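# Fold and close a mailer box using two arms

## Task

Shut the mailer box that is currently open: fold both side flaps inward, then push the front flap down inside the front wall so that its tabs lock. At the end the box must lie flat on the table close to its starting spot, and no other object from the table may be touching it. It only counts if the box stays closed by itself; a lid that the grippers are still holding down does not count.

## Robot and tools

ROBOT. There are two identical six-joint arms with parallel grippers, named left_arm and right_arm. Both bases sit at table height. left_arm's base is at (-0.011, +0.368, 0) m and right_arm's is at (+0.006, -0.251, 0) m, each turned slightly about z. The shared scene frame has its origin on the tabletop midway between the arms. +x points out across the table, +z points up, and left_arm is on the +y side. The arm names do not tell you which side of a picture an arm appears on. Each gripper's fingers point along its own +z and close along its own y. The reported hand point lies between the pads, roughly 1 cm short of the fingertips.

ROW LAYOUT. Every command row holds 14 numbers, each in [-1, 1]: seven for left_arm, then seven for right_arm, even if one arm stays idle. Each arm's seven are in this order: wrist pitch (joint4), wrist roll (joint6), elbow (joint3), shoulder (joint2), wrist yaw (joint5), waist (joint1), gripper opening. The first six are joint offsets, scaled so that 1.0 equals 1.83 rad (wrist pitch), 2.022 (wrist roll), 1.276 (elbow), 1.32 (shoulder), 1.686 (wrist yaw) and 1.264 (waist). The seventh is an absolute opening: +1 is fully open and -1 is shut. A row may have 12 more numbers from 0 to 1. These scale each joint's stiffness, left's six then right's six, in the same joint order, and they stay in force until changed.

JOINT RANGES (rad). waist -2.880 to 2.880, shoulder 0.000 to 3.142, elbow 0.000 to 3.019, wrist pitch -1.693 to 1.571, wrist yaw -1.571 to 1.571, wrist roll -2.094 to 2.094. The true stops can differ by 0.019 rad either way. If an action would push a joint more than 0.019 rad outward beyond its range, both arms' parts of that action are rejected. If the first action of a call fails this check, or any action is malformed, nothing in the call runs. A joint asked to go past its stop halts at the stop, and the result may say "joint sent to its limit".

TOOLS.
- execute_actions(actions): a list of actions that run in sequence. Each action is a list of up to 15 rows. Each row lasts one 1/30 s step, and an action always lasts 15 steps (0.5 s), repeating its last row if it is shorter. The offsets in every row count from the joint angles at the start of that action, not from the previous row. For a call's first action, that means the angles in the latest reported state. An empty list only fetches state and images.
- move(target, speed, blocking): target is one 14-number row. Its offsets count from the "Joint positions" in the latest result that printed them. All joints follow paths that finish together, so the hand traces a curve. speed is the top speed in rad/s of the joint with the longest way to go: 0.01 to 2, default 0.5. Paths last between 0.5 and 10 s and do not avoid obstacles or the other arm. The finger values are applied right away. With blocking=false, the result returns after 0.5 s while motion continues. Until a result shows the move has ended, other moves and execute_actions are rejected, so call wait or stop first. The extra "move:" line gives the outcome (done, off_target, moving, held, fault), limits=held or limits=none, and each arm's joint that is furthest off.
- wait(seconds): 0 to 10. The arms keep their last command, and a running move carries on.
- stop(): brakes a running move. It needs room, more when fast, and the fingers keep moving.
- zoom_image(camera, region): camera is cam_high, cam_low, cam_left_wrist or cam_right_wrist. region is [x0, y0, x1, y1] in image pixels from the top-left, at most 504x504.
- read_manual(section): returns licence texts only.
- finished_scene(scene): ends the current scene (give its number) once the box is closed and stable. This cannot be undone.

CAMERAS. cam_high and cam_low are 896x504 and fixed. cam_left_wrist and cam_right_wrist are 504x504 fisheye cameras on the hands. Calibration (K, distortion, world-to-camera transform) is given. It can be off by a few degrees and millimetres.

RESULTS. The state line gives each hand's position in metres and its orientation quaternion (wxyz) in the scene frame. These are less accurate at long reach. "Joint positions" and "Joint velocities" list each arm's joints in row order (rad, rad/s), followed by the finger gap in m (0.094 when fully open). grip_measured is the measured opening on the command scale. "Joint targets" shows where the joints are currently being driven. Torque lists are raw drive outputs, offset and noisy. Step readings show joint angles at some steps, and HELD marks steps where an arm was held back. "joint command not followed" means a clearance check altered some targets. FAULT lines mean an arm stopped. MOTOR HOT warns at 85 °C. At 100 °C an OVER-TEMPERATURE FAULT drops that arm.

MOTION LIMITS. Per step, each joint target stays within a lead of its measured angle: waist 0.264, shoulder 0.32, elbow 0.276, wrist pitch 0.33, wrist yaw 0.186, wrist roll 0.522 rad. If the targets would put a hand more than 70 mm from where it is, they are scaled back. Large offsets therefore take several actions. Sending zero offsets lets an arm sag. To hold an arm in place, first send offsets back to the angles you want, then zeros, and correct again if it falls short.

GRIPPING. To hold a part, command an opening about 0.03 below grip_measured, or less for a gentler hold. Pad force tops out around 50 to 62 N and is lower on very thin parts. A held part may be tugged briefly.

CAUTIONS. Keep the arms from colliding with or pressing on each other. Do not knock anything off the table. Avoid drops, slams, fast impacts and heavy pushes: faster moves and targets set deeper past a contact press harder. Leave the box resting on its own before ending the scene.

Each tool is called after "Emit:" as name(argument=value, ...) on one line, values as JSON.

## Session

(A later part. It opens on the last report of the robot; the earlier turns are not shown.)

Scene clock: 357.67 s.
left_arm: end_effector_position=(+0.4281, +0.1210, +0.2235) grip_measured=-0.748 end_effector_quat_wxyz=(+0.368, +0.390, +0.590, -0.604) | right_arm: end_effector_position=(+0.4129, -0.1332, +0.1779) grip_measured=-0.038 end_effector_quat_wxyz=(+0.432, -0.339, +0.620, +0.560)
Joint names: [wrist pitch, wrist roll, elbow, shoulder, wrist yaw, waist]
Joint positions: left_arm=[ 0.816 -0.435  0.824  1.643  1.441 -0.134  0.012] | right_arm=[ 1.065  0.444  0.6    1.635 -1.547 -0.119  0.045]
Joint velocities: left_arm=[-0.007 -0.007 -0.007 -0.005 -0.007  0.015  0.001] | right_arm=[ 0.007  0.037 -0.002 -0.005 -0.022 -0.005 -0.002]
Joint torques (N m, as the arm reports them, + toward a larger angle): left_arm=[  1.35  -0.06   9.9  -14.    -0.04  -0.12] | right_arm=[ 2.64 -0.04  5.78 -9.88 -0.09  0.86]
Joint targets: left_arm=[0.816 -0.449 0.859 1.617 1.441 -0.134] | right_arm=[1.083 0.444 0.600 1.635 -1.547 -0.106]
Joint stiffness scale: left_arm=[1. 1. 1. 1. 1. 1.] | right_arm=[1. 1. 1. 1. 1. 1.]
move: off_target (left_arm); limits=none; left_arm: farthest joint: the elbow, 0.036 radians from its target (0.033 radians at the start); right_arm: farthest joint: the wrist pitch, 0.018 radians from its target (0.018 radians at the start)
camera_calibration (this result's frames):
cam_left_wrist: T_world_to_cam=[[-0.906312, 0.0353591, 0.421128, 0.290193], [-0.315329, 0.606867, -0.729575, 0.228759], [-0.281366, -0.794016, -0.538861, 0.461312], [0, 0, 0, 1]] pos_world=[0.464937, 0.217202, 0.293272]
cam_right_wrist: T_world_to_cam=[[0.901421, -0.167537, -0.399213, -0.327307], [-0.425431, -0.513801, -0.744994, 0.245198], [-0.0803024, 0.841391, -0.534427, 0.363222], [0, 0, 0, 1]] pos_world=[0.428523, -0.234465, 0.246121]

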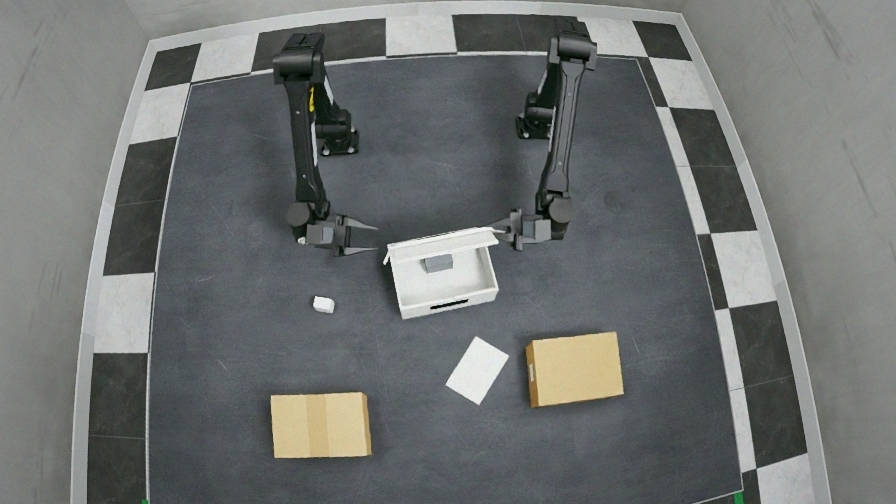

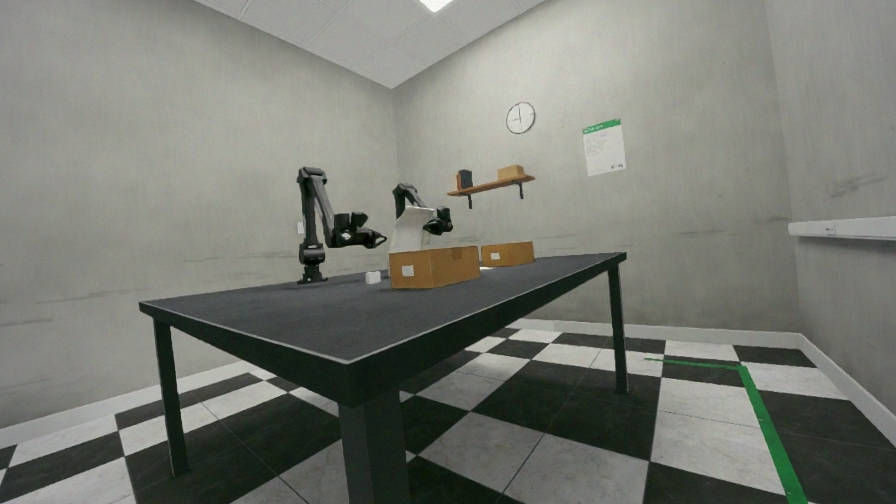

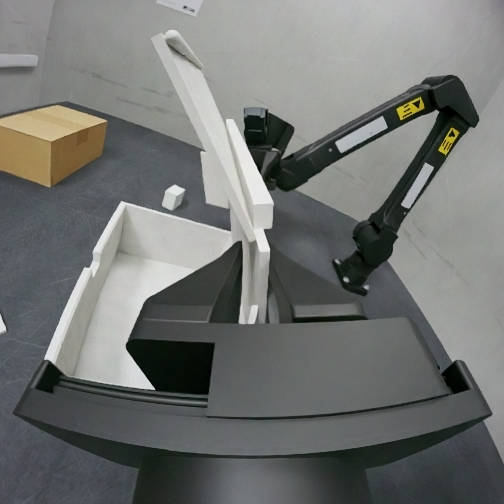

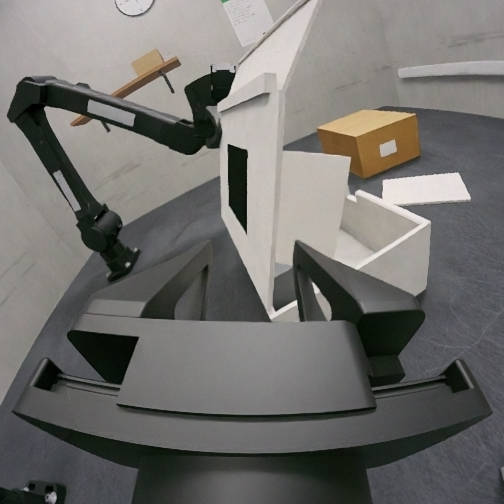

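Emit:
move(target=[0,-0.006,0.027,-0.02,0,0,-0.75,-0.03,0,0.125,0.07,0,0.095,-0.04], speed=0.08)

Scene clock: 369.13 s.
left_arm: end_effector_position=(+0.4286, +0.1224, +0.2231) grip_measured=-0.748 end_effector_quat_wxyz=(+0.368, +0.389, +0.591, -0.603) | right_arm: end_effector_position=(+0.4458, -0.1001, +0.1784) grip_measured=-0.038 end_effector_quat_wxyz=(+0.408, -0.366, +0.605, +0.578)
Joint names: [wrist pitch, wrist roll, elbow, shoulder, wrist yaw, waist]
Joint positions: left_arm=[ 0.816 -0.435  0.822  1.643  1.441 -0.131  0.012] | right_arm=[ 1.021  0.444  0.727  1.716 -1.547 -0.031  0.045]
Joint velocities: left_arm=[-0.012  0.037 -0.007 -0.005 -0.051  0.005  0.   ] | right_arm=[ 0.007 -0.051 -0.002 -0.024  0.066 -0.005 -0.001]
Joint torques (N m, as the arm reports them, + toward a larger angle): left_arm=[  1.35  -0.05   9.9  -13.76  -0.03  -0.37] | right_arm=[  1.34  -0.02   8.75 -10.22  -0.08   1.88]
Joint targets: left_arm=[0.816 -0.448 0.858 1.617 1.441 -0.134] | right_arm=[1.010 0.444 0.759 1.727 -1.547 0.001]
Joint stiffness scale: left_arm=[1. 1. 1. 1. 1. 1.] | right_arm=[1. 1. 1. 1. 1. 1.]
move: off_target (left_arm, right_arm); limits=none; left_arm: farthest joint: the elbow, 0.036 radians from its target (0.035 radians at the start); right_arm: farthest joint: the waist, 0.032 radians from its target (0.120 radians at the start)
camera_calibration (this result's frames):
cam_left_wrist: T_world_to_cam=[[-0.905939, 0.0325146, 0.422157, 0.290669], [-0.318003, 0.606038, -0.729104, 0.228895], [-0.27955, -0.794771, -0.538694, 0.461598], [0, 0, 0, 1]] pos_world=[0.465158, 0.218695, 0.29284]
cam_right_wrist: T_world_to_cam=[[0.91309, -0.0879249, -0.398165, -0.34862], [-0.37792, -0.549144, -0.745398, 0.251945], [-0.153111, 0.83109, -0.534646, 0.369763], [0, 0, 0, 1]] pos_world=[0.470151, -0.199605, 0.246683]

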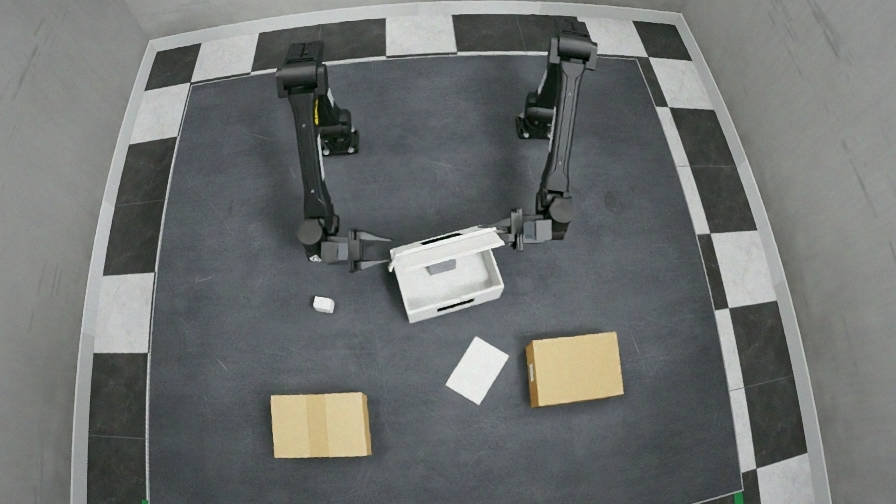

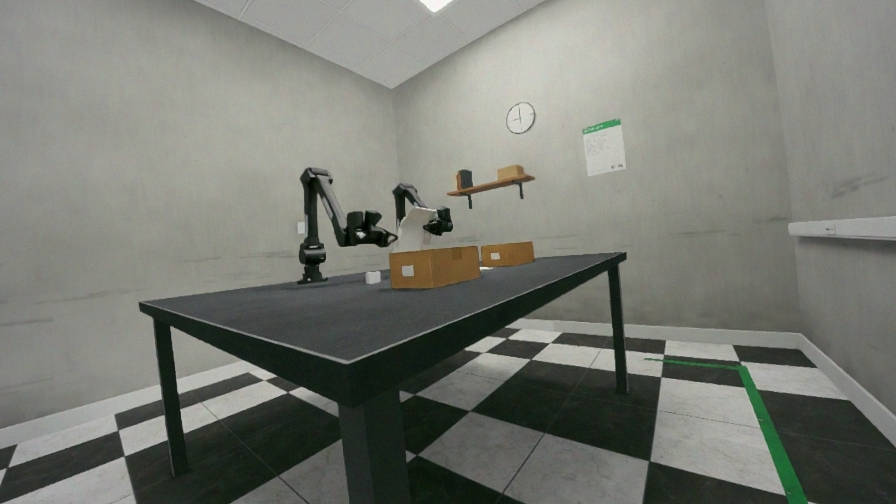

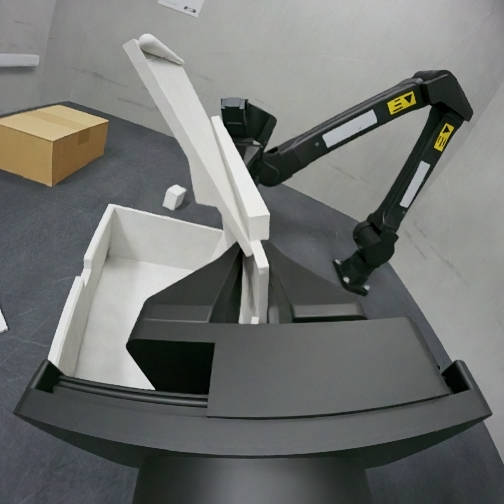

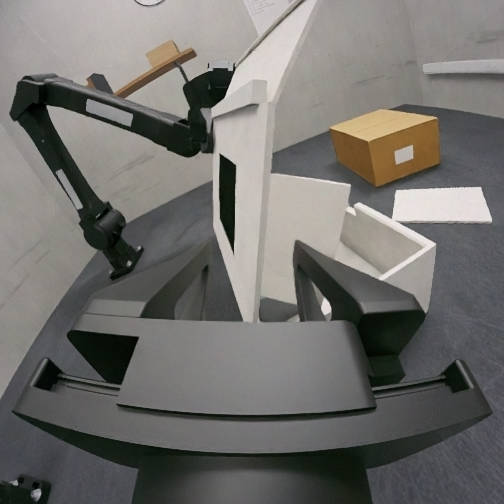

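Emit:
move(target=[0,-0.006,0.028,-0.02,-0.04,0,-0.97,0,0,0.025,0.008,0,0.02,-0.04], speed=0.05)

Scene clock: 389.03 s.
left_arm: end_effector_position=(+0.4416, +0.1283, +0.2216) grip_measured=-0.923 end_effector_quat_wxyz=(+0.376, +0.353, +0.614, -0.598) | right_arm: end_effector_position=(+0.4458, -0.1001, +0.1787) grip_measured=-0.039 end_effector_quat_wxyz=(+0.408, -0.366, +0.604, +0.578)
Joint names: [wrist pitch, wrist roll, elbow, shoulder, wrist yaw, waist]
Joint positions: left_arm=[ 0.808 -0.472  0.821  1.643  1.381 -0.118  0.004] | right_arm=[ 1.021  0.444  0.728  1.716 -1.548 -0.031  0.045]
Joint velocities: left_arm=[-0.002  0.007 -0.007 -0.005  0.022 -0.005 -0.001] | right_arm=[-0.017  0.007  0.007 -0.005 -0.007 -0.034 -0.001]
Joint torques (N m, as the arm reports them, + toward a larger angle): left_arm=[  1.78   0.29  10.06 -13.76  -0.36  -1.16] | right_arm=[ 1.81 -0.04  8.58 -9.97 -0.02  1.47]
Joint targets: left_arm=[0.816 -0.448 0.858 1.617 1.373 -0.131] | right_arm=[1.021 0.444 0.759 1.727 -1.547 -0.006]
Joint stiffness scale: left_arm=[1. 1. 1. 1. 1. 1.] | right_arm=[1. 1. 1. 1. 1. 1.]
move: off_target (left_arm, right_arm); limits=none; left_arm: farthest joint: the elbow, 0.037 radians from its target (0.035 radians at the start); right_arm: farthest joint: the elbow, 0.031 radians from its target (0.032 radians at the start)
camera_calibration (this result's frames):
cam_left_wrist: T_world_to_cam=[[-0.885361, -0.0337088, 0.463681, 0.293088], [-0.394714, 0.581471, -0.711402, 0.261501], [-0.245636, -0.812869, -0.528116, 0.454123], [0, 0, 0, 1]] pos_world=[0.474256, 0.226967, 0.289963]
cam_right_wrist: T_world_to_cam=[[0.91346, -0.0872522, -0.397465, -0.348712], [-0.376934, -0.549476, -0.745652, 0.251704], [-0.153338, 0.830941, -0.534812, 0.370011], [0, 0, 0, 1]] pos_world=[0.470147, -0.199578, 0.24697]

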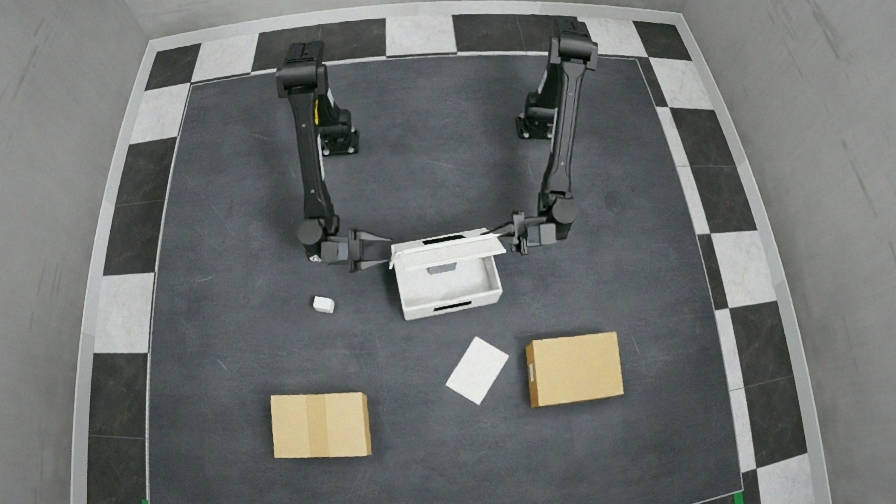

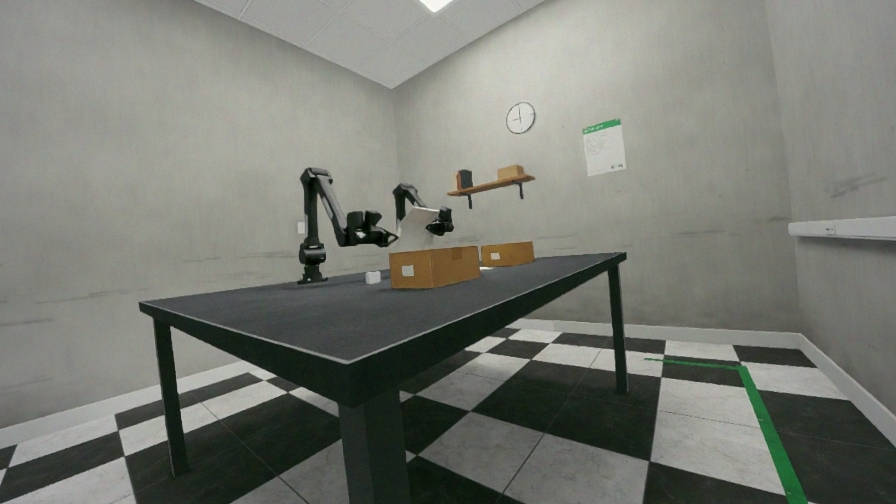

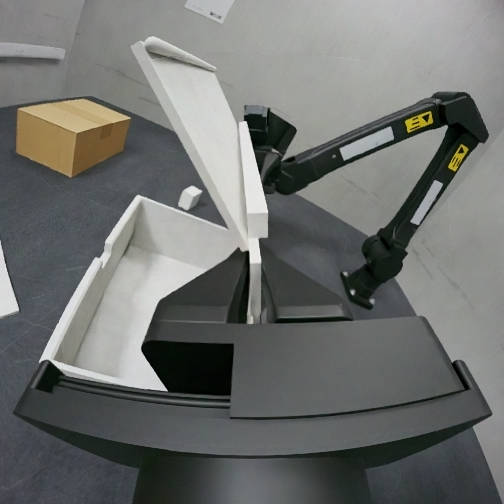

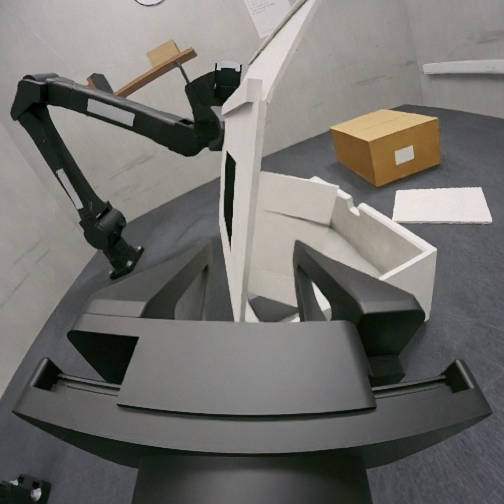

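Emit:
move(target=[0.004,0,0.029,-0.02,-0.004,-0.012,-0.97,-0.016,0,0.08,0.04,0,0.085,-0.04], speed=0.06)

Scene clock: 398.37 s.
left_arm: end_effector_position=(+0.4460, +0.1326, +0.2211) grip_measured=-0.924 end_effector_quat_wxyz=(+0.379, +0.342, +0.620, -0.595) | right_arm: end_effector_position=(+0.4580, -0.0731, +0.1783) grip_measured=-0.039 end_effector_quat_wxyz=(+0.391, -0.386, +0.592, +0.590)
Joint names: [wrist pitch, wrist roll, elbow, shoulder, wrist yaw, waist]
Joint positions: left_arm=[ 0.807 -0.483  0.82   1.643  1.366 -0.109  0.004] | right_arm=[ 1.001  0.444  0.792  1.758 -1.548  0.03   0.045]
Joint velocities: left_arm=[-0.002 -0.007 -0.017 -0.005  0.037  0.005  0.001] | right_arm=[ 0.007 -0.037 -0.002 -0.015 -0.051 -0.015  0.001]
Joint torques (N m, as the arm reports them, + toward a larger angle): left_arm=[  1.79   0.16  10.17 -13.68   0.33  -2.13] | right_arm=[  1.48  -0.06   9.13 -10.82  -0.1    2.59]
Joint targets: left_arm=[0.815 -0.473 0.858 1.617 1.375 -0.133] | right_arm=[0.992 0.444 0.829 1.769 -1.548 0.076]
Joint stiffness scale: left_arm=[1. 1. 1. 1. 1. 1.] | right_arm=[1. 1. 1. 1. 1. 1.]
move: off_target (left_arm, right_arm); limits=none; left_arm: farthest joint: the elbow, 0.038 radians from its target (0.037 radians at the start); right_arm: farthest joint: the waist, 0.046 radians from its target (0.107 radians at the start)
camera_calibration (this result's frames):
cam_left_wrist: T_world_to_cam=[[-0.878419, -0.0549148, 0.474725, 0.294664], [-0.417466, 0.571672, -0.706338, 0.270657], [-0.232599, -0.818642, -0.525093, 0.452732], [0, 0, 0, 1]] pos_world=[0.477133, 0.23208, 0.289017]
cam_right_wrist: T_world_to_cam=[[0.918301, -0.0310022, -0.394666, -0.356267], [-0.34022, -0.571541, -0.74672, 0.252623], [-0.202418, 0.819987, -0.535395, 0.370994], [0, 0, 0, 1]] pos_world=[0.488203, -0.170872, 0.246661]

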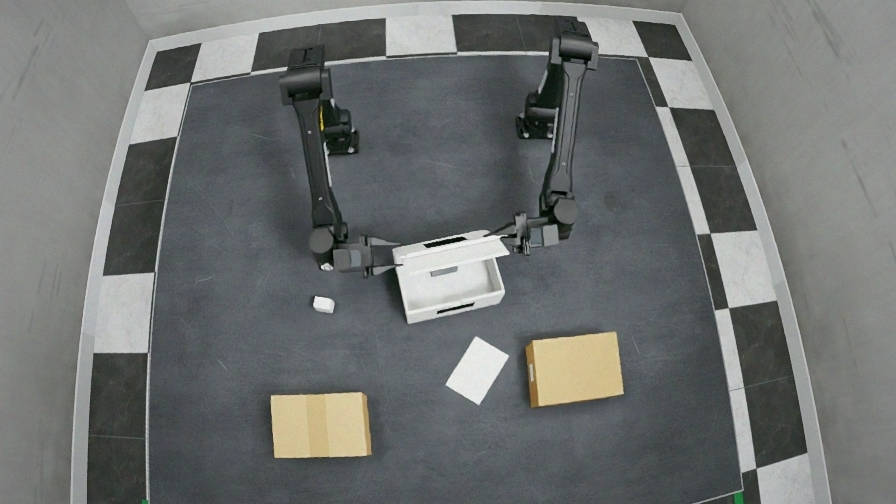

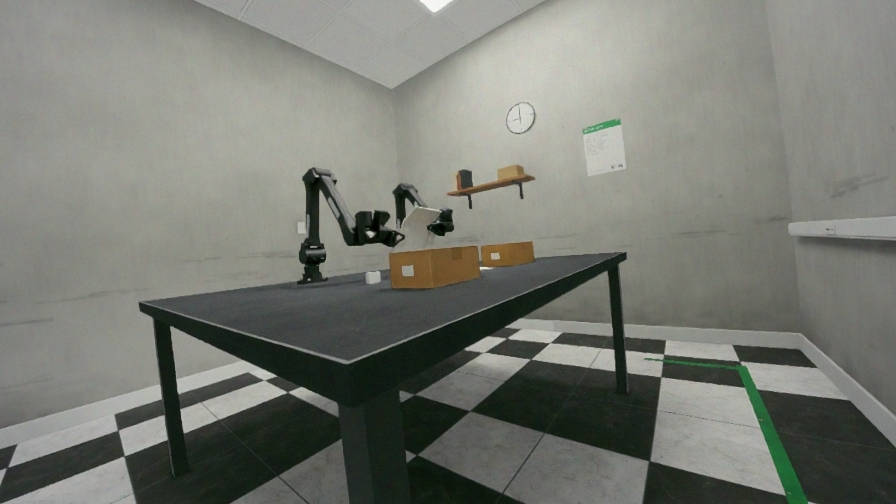

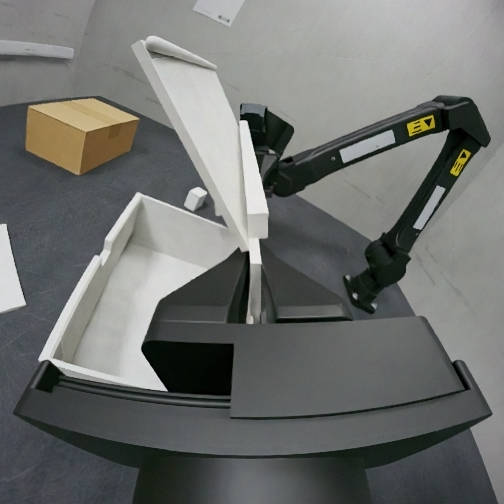

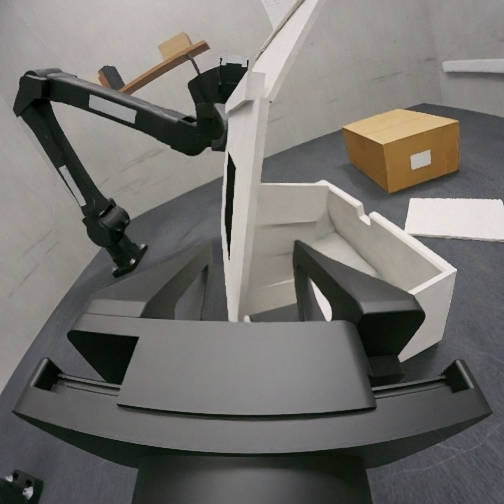

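Emit:
move(target=[0.004,0,0.03,-0.02,0.012,-0.045,-0.97,-0.008,0,0.05,0.02,0,0.07,-0.04], speed=0.05)

Emit:
zoom_image(camera="cam_high", region=[330, 200, 570, 340])

Scene clock: 408.53 s.
left_arm: end_effector_position=(+0.4353, +0.1164, +0.2211) grip_measured=-0.926 end_effector_quat_wxyz=(+0.364, +0.356, +0.612, -0.605) | right_arm: end_effector_position=(+0.4519, -0.0387, +0.1814) grip_measured=-0.039 end_effector_quat_wxyz=(+0.372, -0.413, +0.574, +0.602)
Joint names: [wrist pitch, wrist roll, elbow, shoulder, wrist yaw, waist]
Joint positions: left_arm=[ 0.807 -0.486  0.82   1.643  1.378 -0.145  0.003] | right_arm=[ 0.999  0.444  0.82   1.769 -1.551  0.106  0.045]
Joint velocities: left_arm=[-0.012 -0.037 -0.002 -0.005  0.007 -0.005 -0.001] | right_arm=[-0.012 -0.081 -0.012 -0.005 -0.037  0.005 -0.   ]
Joint torques (N m, as the arm reports them, + toward a larger angle): left_arm=[  1.76   0.09  10.17 -13.77   0.35  -1.79] | right_arm=[  1.36  -0.05   9.28 -10.66   0.05   0.55]
Joint targets: left_arm=[0.814 -0.483 0.858 1.617 1.387 -0.166] | right_arm=[0.987 0.444 0.856 1.785 -1.548 0.119]
Joint stiffness scale: left_arm=[1. 1. 1. 1. 1. 1.] | right_arm=[1. 1. 1. 1. 1. 1.]
move: off_target (left_arm, right_arm); limits=none; left_arm: farthest joint: the elbow, 0.039 radians from its target (0.039 radians at the start); right_arm: farthest joint: the elbow, 0.036 radians from its target (0.064 radians at the start)
camera_calibration (this result's frames):
cam_left_wrist: T_world_to_cam=[[-0.878746, -0.0132163, 0.477107, 0.279118], [-0.391882, 0.590606, -0.705417, 0.261975], [-0.272459, -0.806852, -0.524171, 0.45271], [0, 0, 0, 1]] pos_world=[0.471282, 0.214235, 0.28893]
cam_right_wrist: T_world_to_cam=[[0.923377, 0.04129, -0.381668, -0.350283], [-0.283994, -0.595486, -0.751494, 0.247046], [-0.258307, 0.802304, -0.538132, 0.368306], [0, 0, 0, 1]] pos_world=[0.488738, -0.133918, 0.250159]

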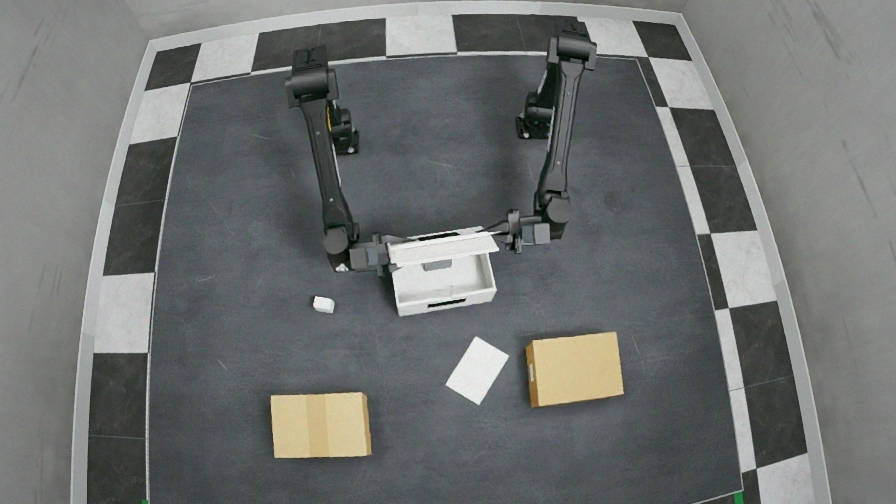

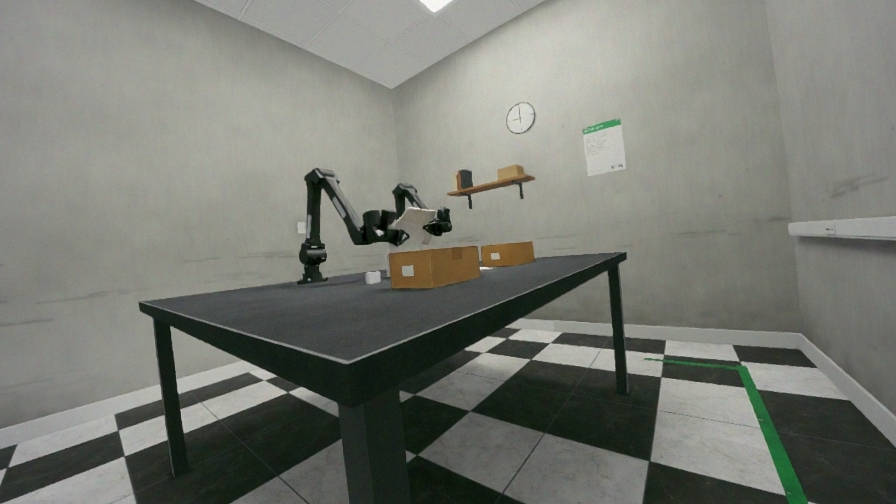

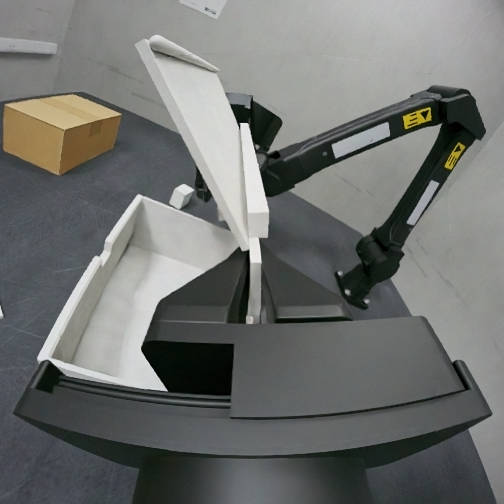

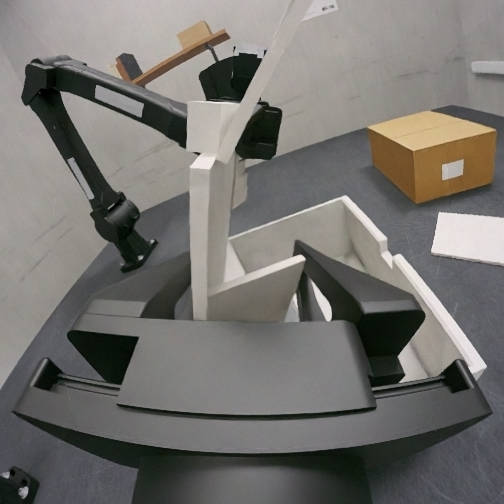

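Region (330, 200, 570, 340) of cam_high's 896x504 image, scaled by 2.100, with more detail than that image has; it fills the top 294 rows of this view, and the rest is white.

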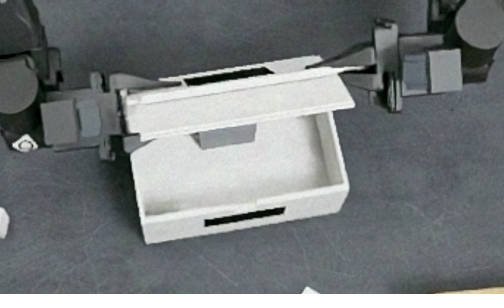

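Emit:
execute_actions(actions=[[[0.004,0,0.03,-0.02,0.004,-0.008,-0.97,0.008,0.01,-0.012,-0.018,0,0,-0.25]],[[0,0,0.03,-0.02,0,0,-0.97,0.008,0.01,-0.012,-0.018,0,0,-0.45]],[[0,0,0.03,-0.02,0,0,-0.97,0.008,0.006,-0.012,-0.018,0,0,-0.65]],[[0,0,0.03,-0.02,0,0,-0.97,0.005,0,0,0,0,0,-0.7]]])

Scene clock: 421.87 s.
left_arm: end_effector_position=(+0.4337, +0.1153, +0.2214) grip_measured=-0.928 end_effector_quat_wxyz=(+0.362, +0.360, +0.610, -0.606) | right_arm: end_effector_position=(+0.4319, -0.0401, +0.1865) grip_measured=-0.697 end_effector_quat_wxyz=(+0.351, -0.404, +0.580, +0.614)
Joint names: [wrist pitch, wrist roll, elbow, shoulder, wrist yaw, waist]
Joint positions: left_arm=[ 0.804 -0.482  0.821  1.643  1.385 -0.147  0.003] | right_arm=[ 0.999  0.491  0.773  1.725 -1.569  0.107  0.014]
Joint velocities: left_arm=[-0.007 -0.037 -0.002 -0.005 -0.022 -0.024  0.002] | right_arm=[-0.007 -0.022  0.002 -0.015 -0.007 -0.024 -0.001]
Joint torques (N m, as the arm reports them, + toward a larger angle): left_arm=[  1.46   0.06  10.16 -13.83   0.    -0.1 ] | right_arm=[  2.11  -0.01   6.31 -11.19  -0.07  -0.73]
Joint targets: left_arm=[0.805 -0.482 0.859 1.617 1.386 -0.147] | right_arm=[1.008 0.491 0.773 1.725 -1.568 0.107]
Joint stiffness scale: left_arm=[1. 1. 1. 1. 1. 1.] | right_arm=[1. 1. 1. 1. 1. 1.]
Step readings (joint positions; steps 1 to 15: 1st action; 16 to 30: 2nd action; 31 to 45: 3rd action; 46 to 60: 4th action):
0: left_arm=[0.807 -0.486 0.820 1.643 1.378 -0.145] | right_arm=[0.999 0.444 0.820 1.769 -1.551 0.106]
1: left_arm=[0.807 -0.486 0.820 1.643 1.376 -0.145] | right_arm=[0.999 0.446 0.818 1.768 -1.554 0.106]
2: left_arm=[0.807 -0.486 0.820 1.643 1.376 -0.145] | right_arm=[0.999 0.453 0.815 1.764 -1.559 0.106]
4: left_arm=[0.807 -0.485 0.820 1.643 1.381 -0.146] | right_arm=[0.999 0.463 0.804 1.756 -1.562 0.106]
8: left_arm=[0.807 -0.483 0.820 1.643 1.382 -0.146] | right_arm=[0.999 0.469 0.801 1.753 -1.562 0.106]
15: left_arm=[0.807 -0.483 0.820 1.643 1.382 -0.146] | right_arm=[0.999 0.471 0.801 1.753 -1.562 0.106]
16: left_arm=[0.806 -0.483 0.820 1.643 1.382 -0.146] | right_arm=[0.999 0.476 0.799 1.752 -1.568 0.106]
17: left_arm=[0.806 -0.483 0.821 1.643 1.381 -0.147] | right_arm=[0.999 0.480 0.795 1.748 -1.572 0.107]
19: left_arm=[0.806 -0.482 0.821 1.643 1.383 -0.147] | right_arm=[0.999 0.483 0.788 1.740 -1.569 0.107]
23: left_arm=[0.806 -0.482 0.821 1.643 1.384 -0.147] | right_arm=[0.999 0.485 0.786 1.738 -1.567 0.107]
30: left_arm=[0.806 -0.482 0.821 1.643 1.384 -0.147] | right_arm=[0.999 0.486 0.786 1.738 -1.567 0.107]
31: left_arm=[0.806 -0.482 0.821 1.643 1.384 -0.147] | right_arm=[0.999 0.488 0.785 1.737 -1.570 0.107]
32: left_arm=[0.805 -0.482 0.821 1.643 1.383 -0.147] | right_arm=[0.999 0.489 0.781 1.733 -1.570 0.107]
34: left_arm=[0.805 -0.482 0.821 1.643 1.385 -0.147] | right_arm=[0.999 0.490 0.775 1.726 -1.569 0.107]
38: left_arm=[0.805 -0.482 0.821 1.643 1.385 -0.147] | right_arm=[0.999 0.490 0.773 1.725 -1.569 0.107]
45: left_arm=[0.805 -0.482 0.821 1.643 1.385 -0.147] | right_arm=[0.999 0.491 0.773 1.725 -1.569 0.107]
46: left_arm=[0.805 -0.482 0.821 1.643 1.385 -0.147] | right_arm=[0.999 0.491 0.773 1.725 -1.569 0.107]
47: left_arm=[0.805 -0.482 0.821 1.643 1.385 -0.147] | right_arm=[0.999 0.491 0.773 1.725 -1.569 0.107]
49: left_arm=[0.804 -0.482 0.821 1.643 1.385 -0.147] | right_arm=[0.999 0.491 0.773 1.725 -1.569 0.107]
53: left_arm=[0.804 -0.482 0.821 1.643 1.385 -0.147] | right_arm=[0.999 0.491 0.773 1.725 -1.569 0.107]
60: Joint positions above
camera_calibration (this result's frames):
cam_left_wrist: T_world_to_cam=[[-0.880101, -0.00487716, 0.474761, 0.277734], [-0.384343, 0.594397, -0.70638, 0.25875], [-0.278752, -0.804157, -0.525004, 0.454192], [0, 0, 0, 1]] pos_world=[0.470489, 0.212796, 0.289371]
cam_right_wrist: T_world_to_cam=[[0.902828, 0.0564301, -0.426282, -0.312023], [-0.308881, -0.604583, -0.734215, 0.251527], [-0.299155, 0.794541, -0.528405, 0.382578], [0, 0, 0, 1]] pos_world=[0.473845, -0.134297, 0.253821]

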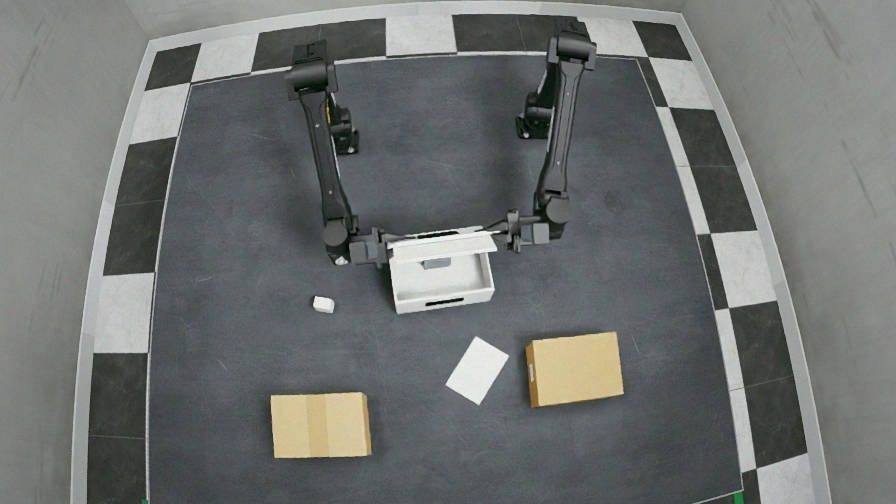

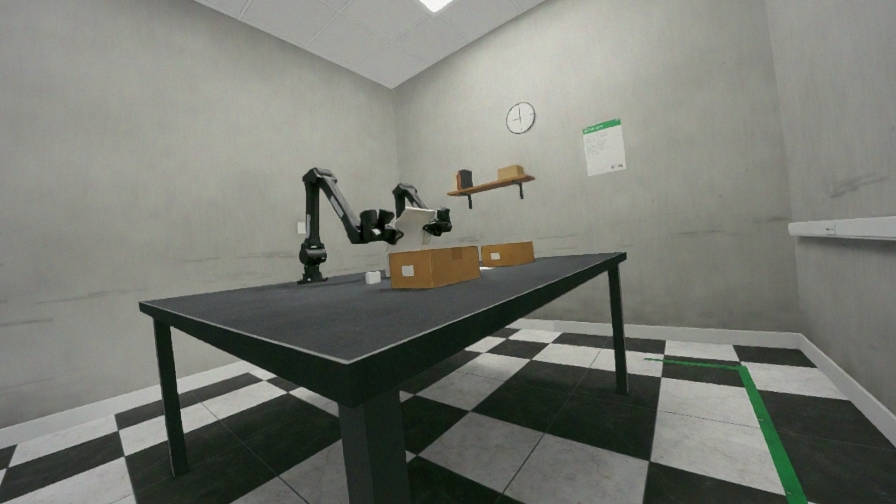

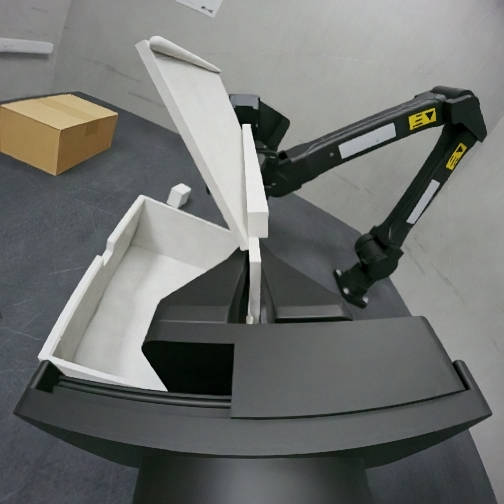

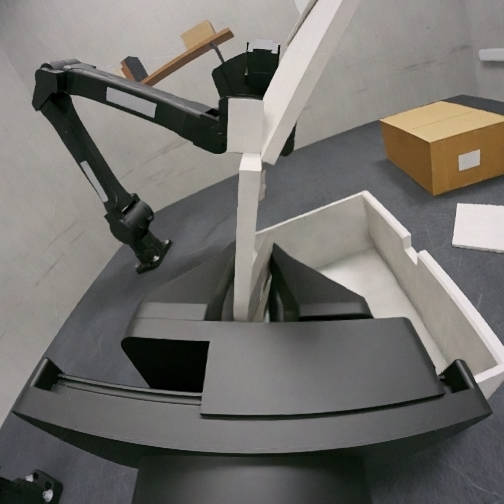

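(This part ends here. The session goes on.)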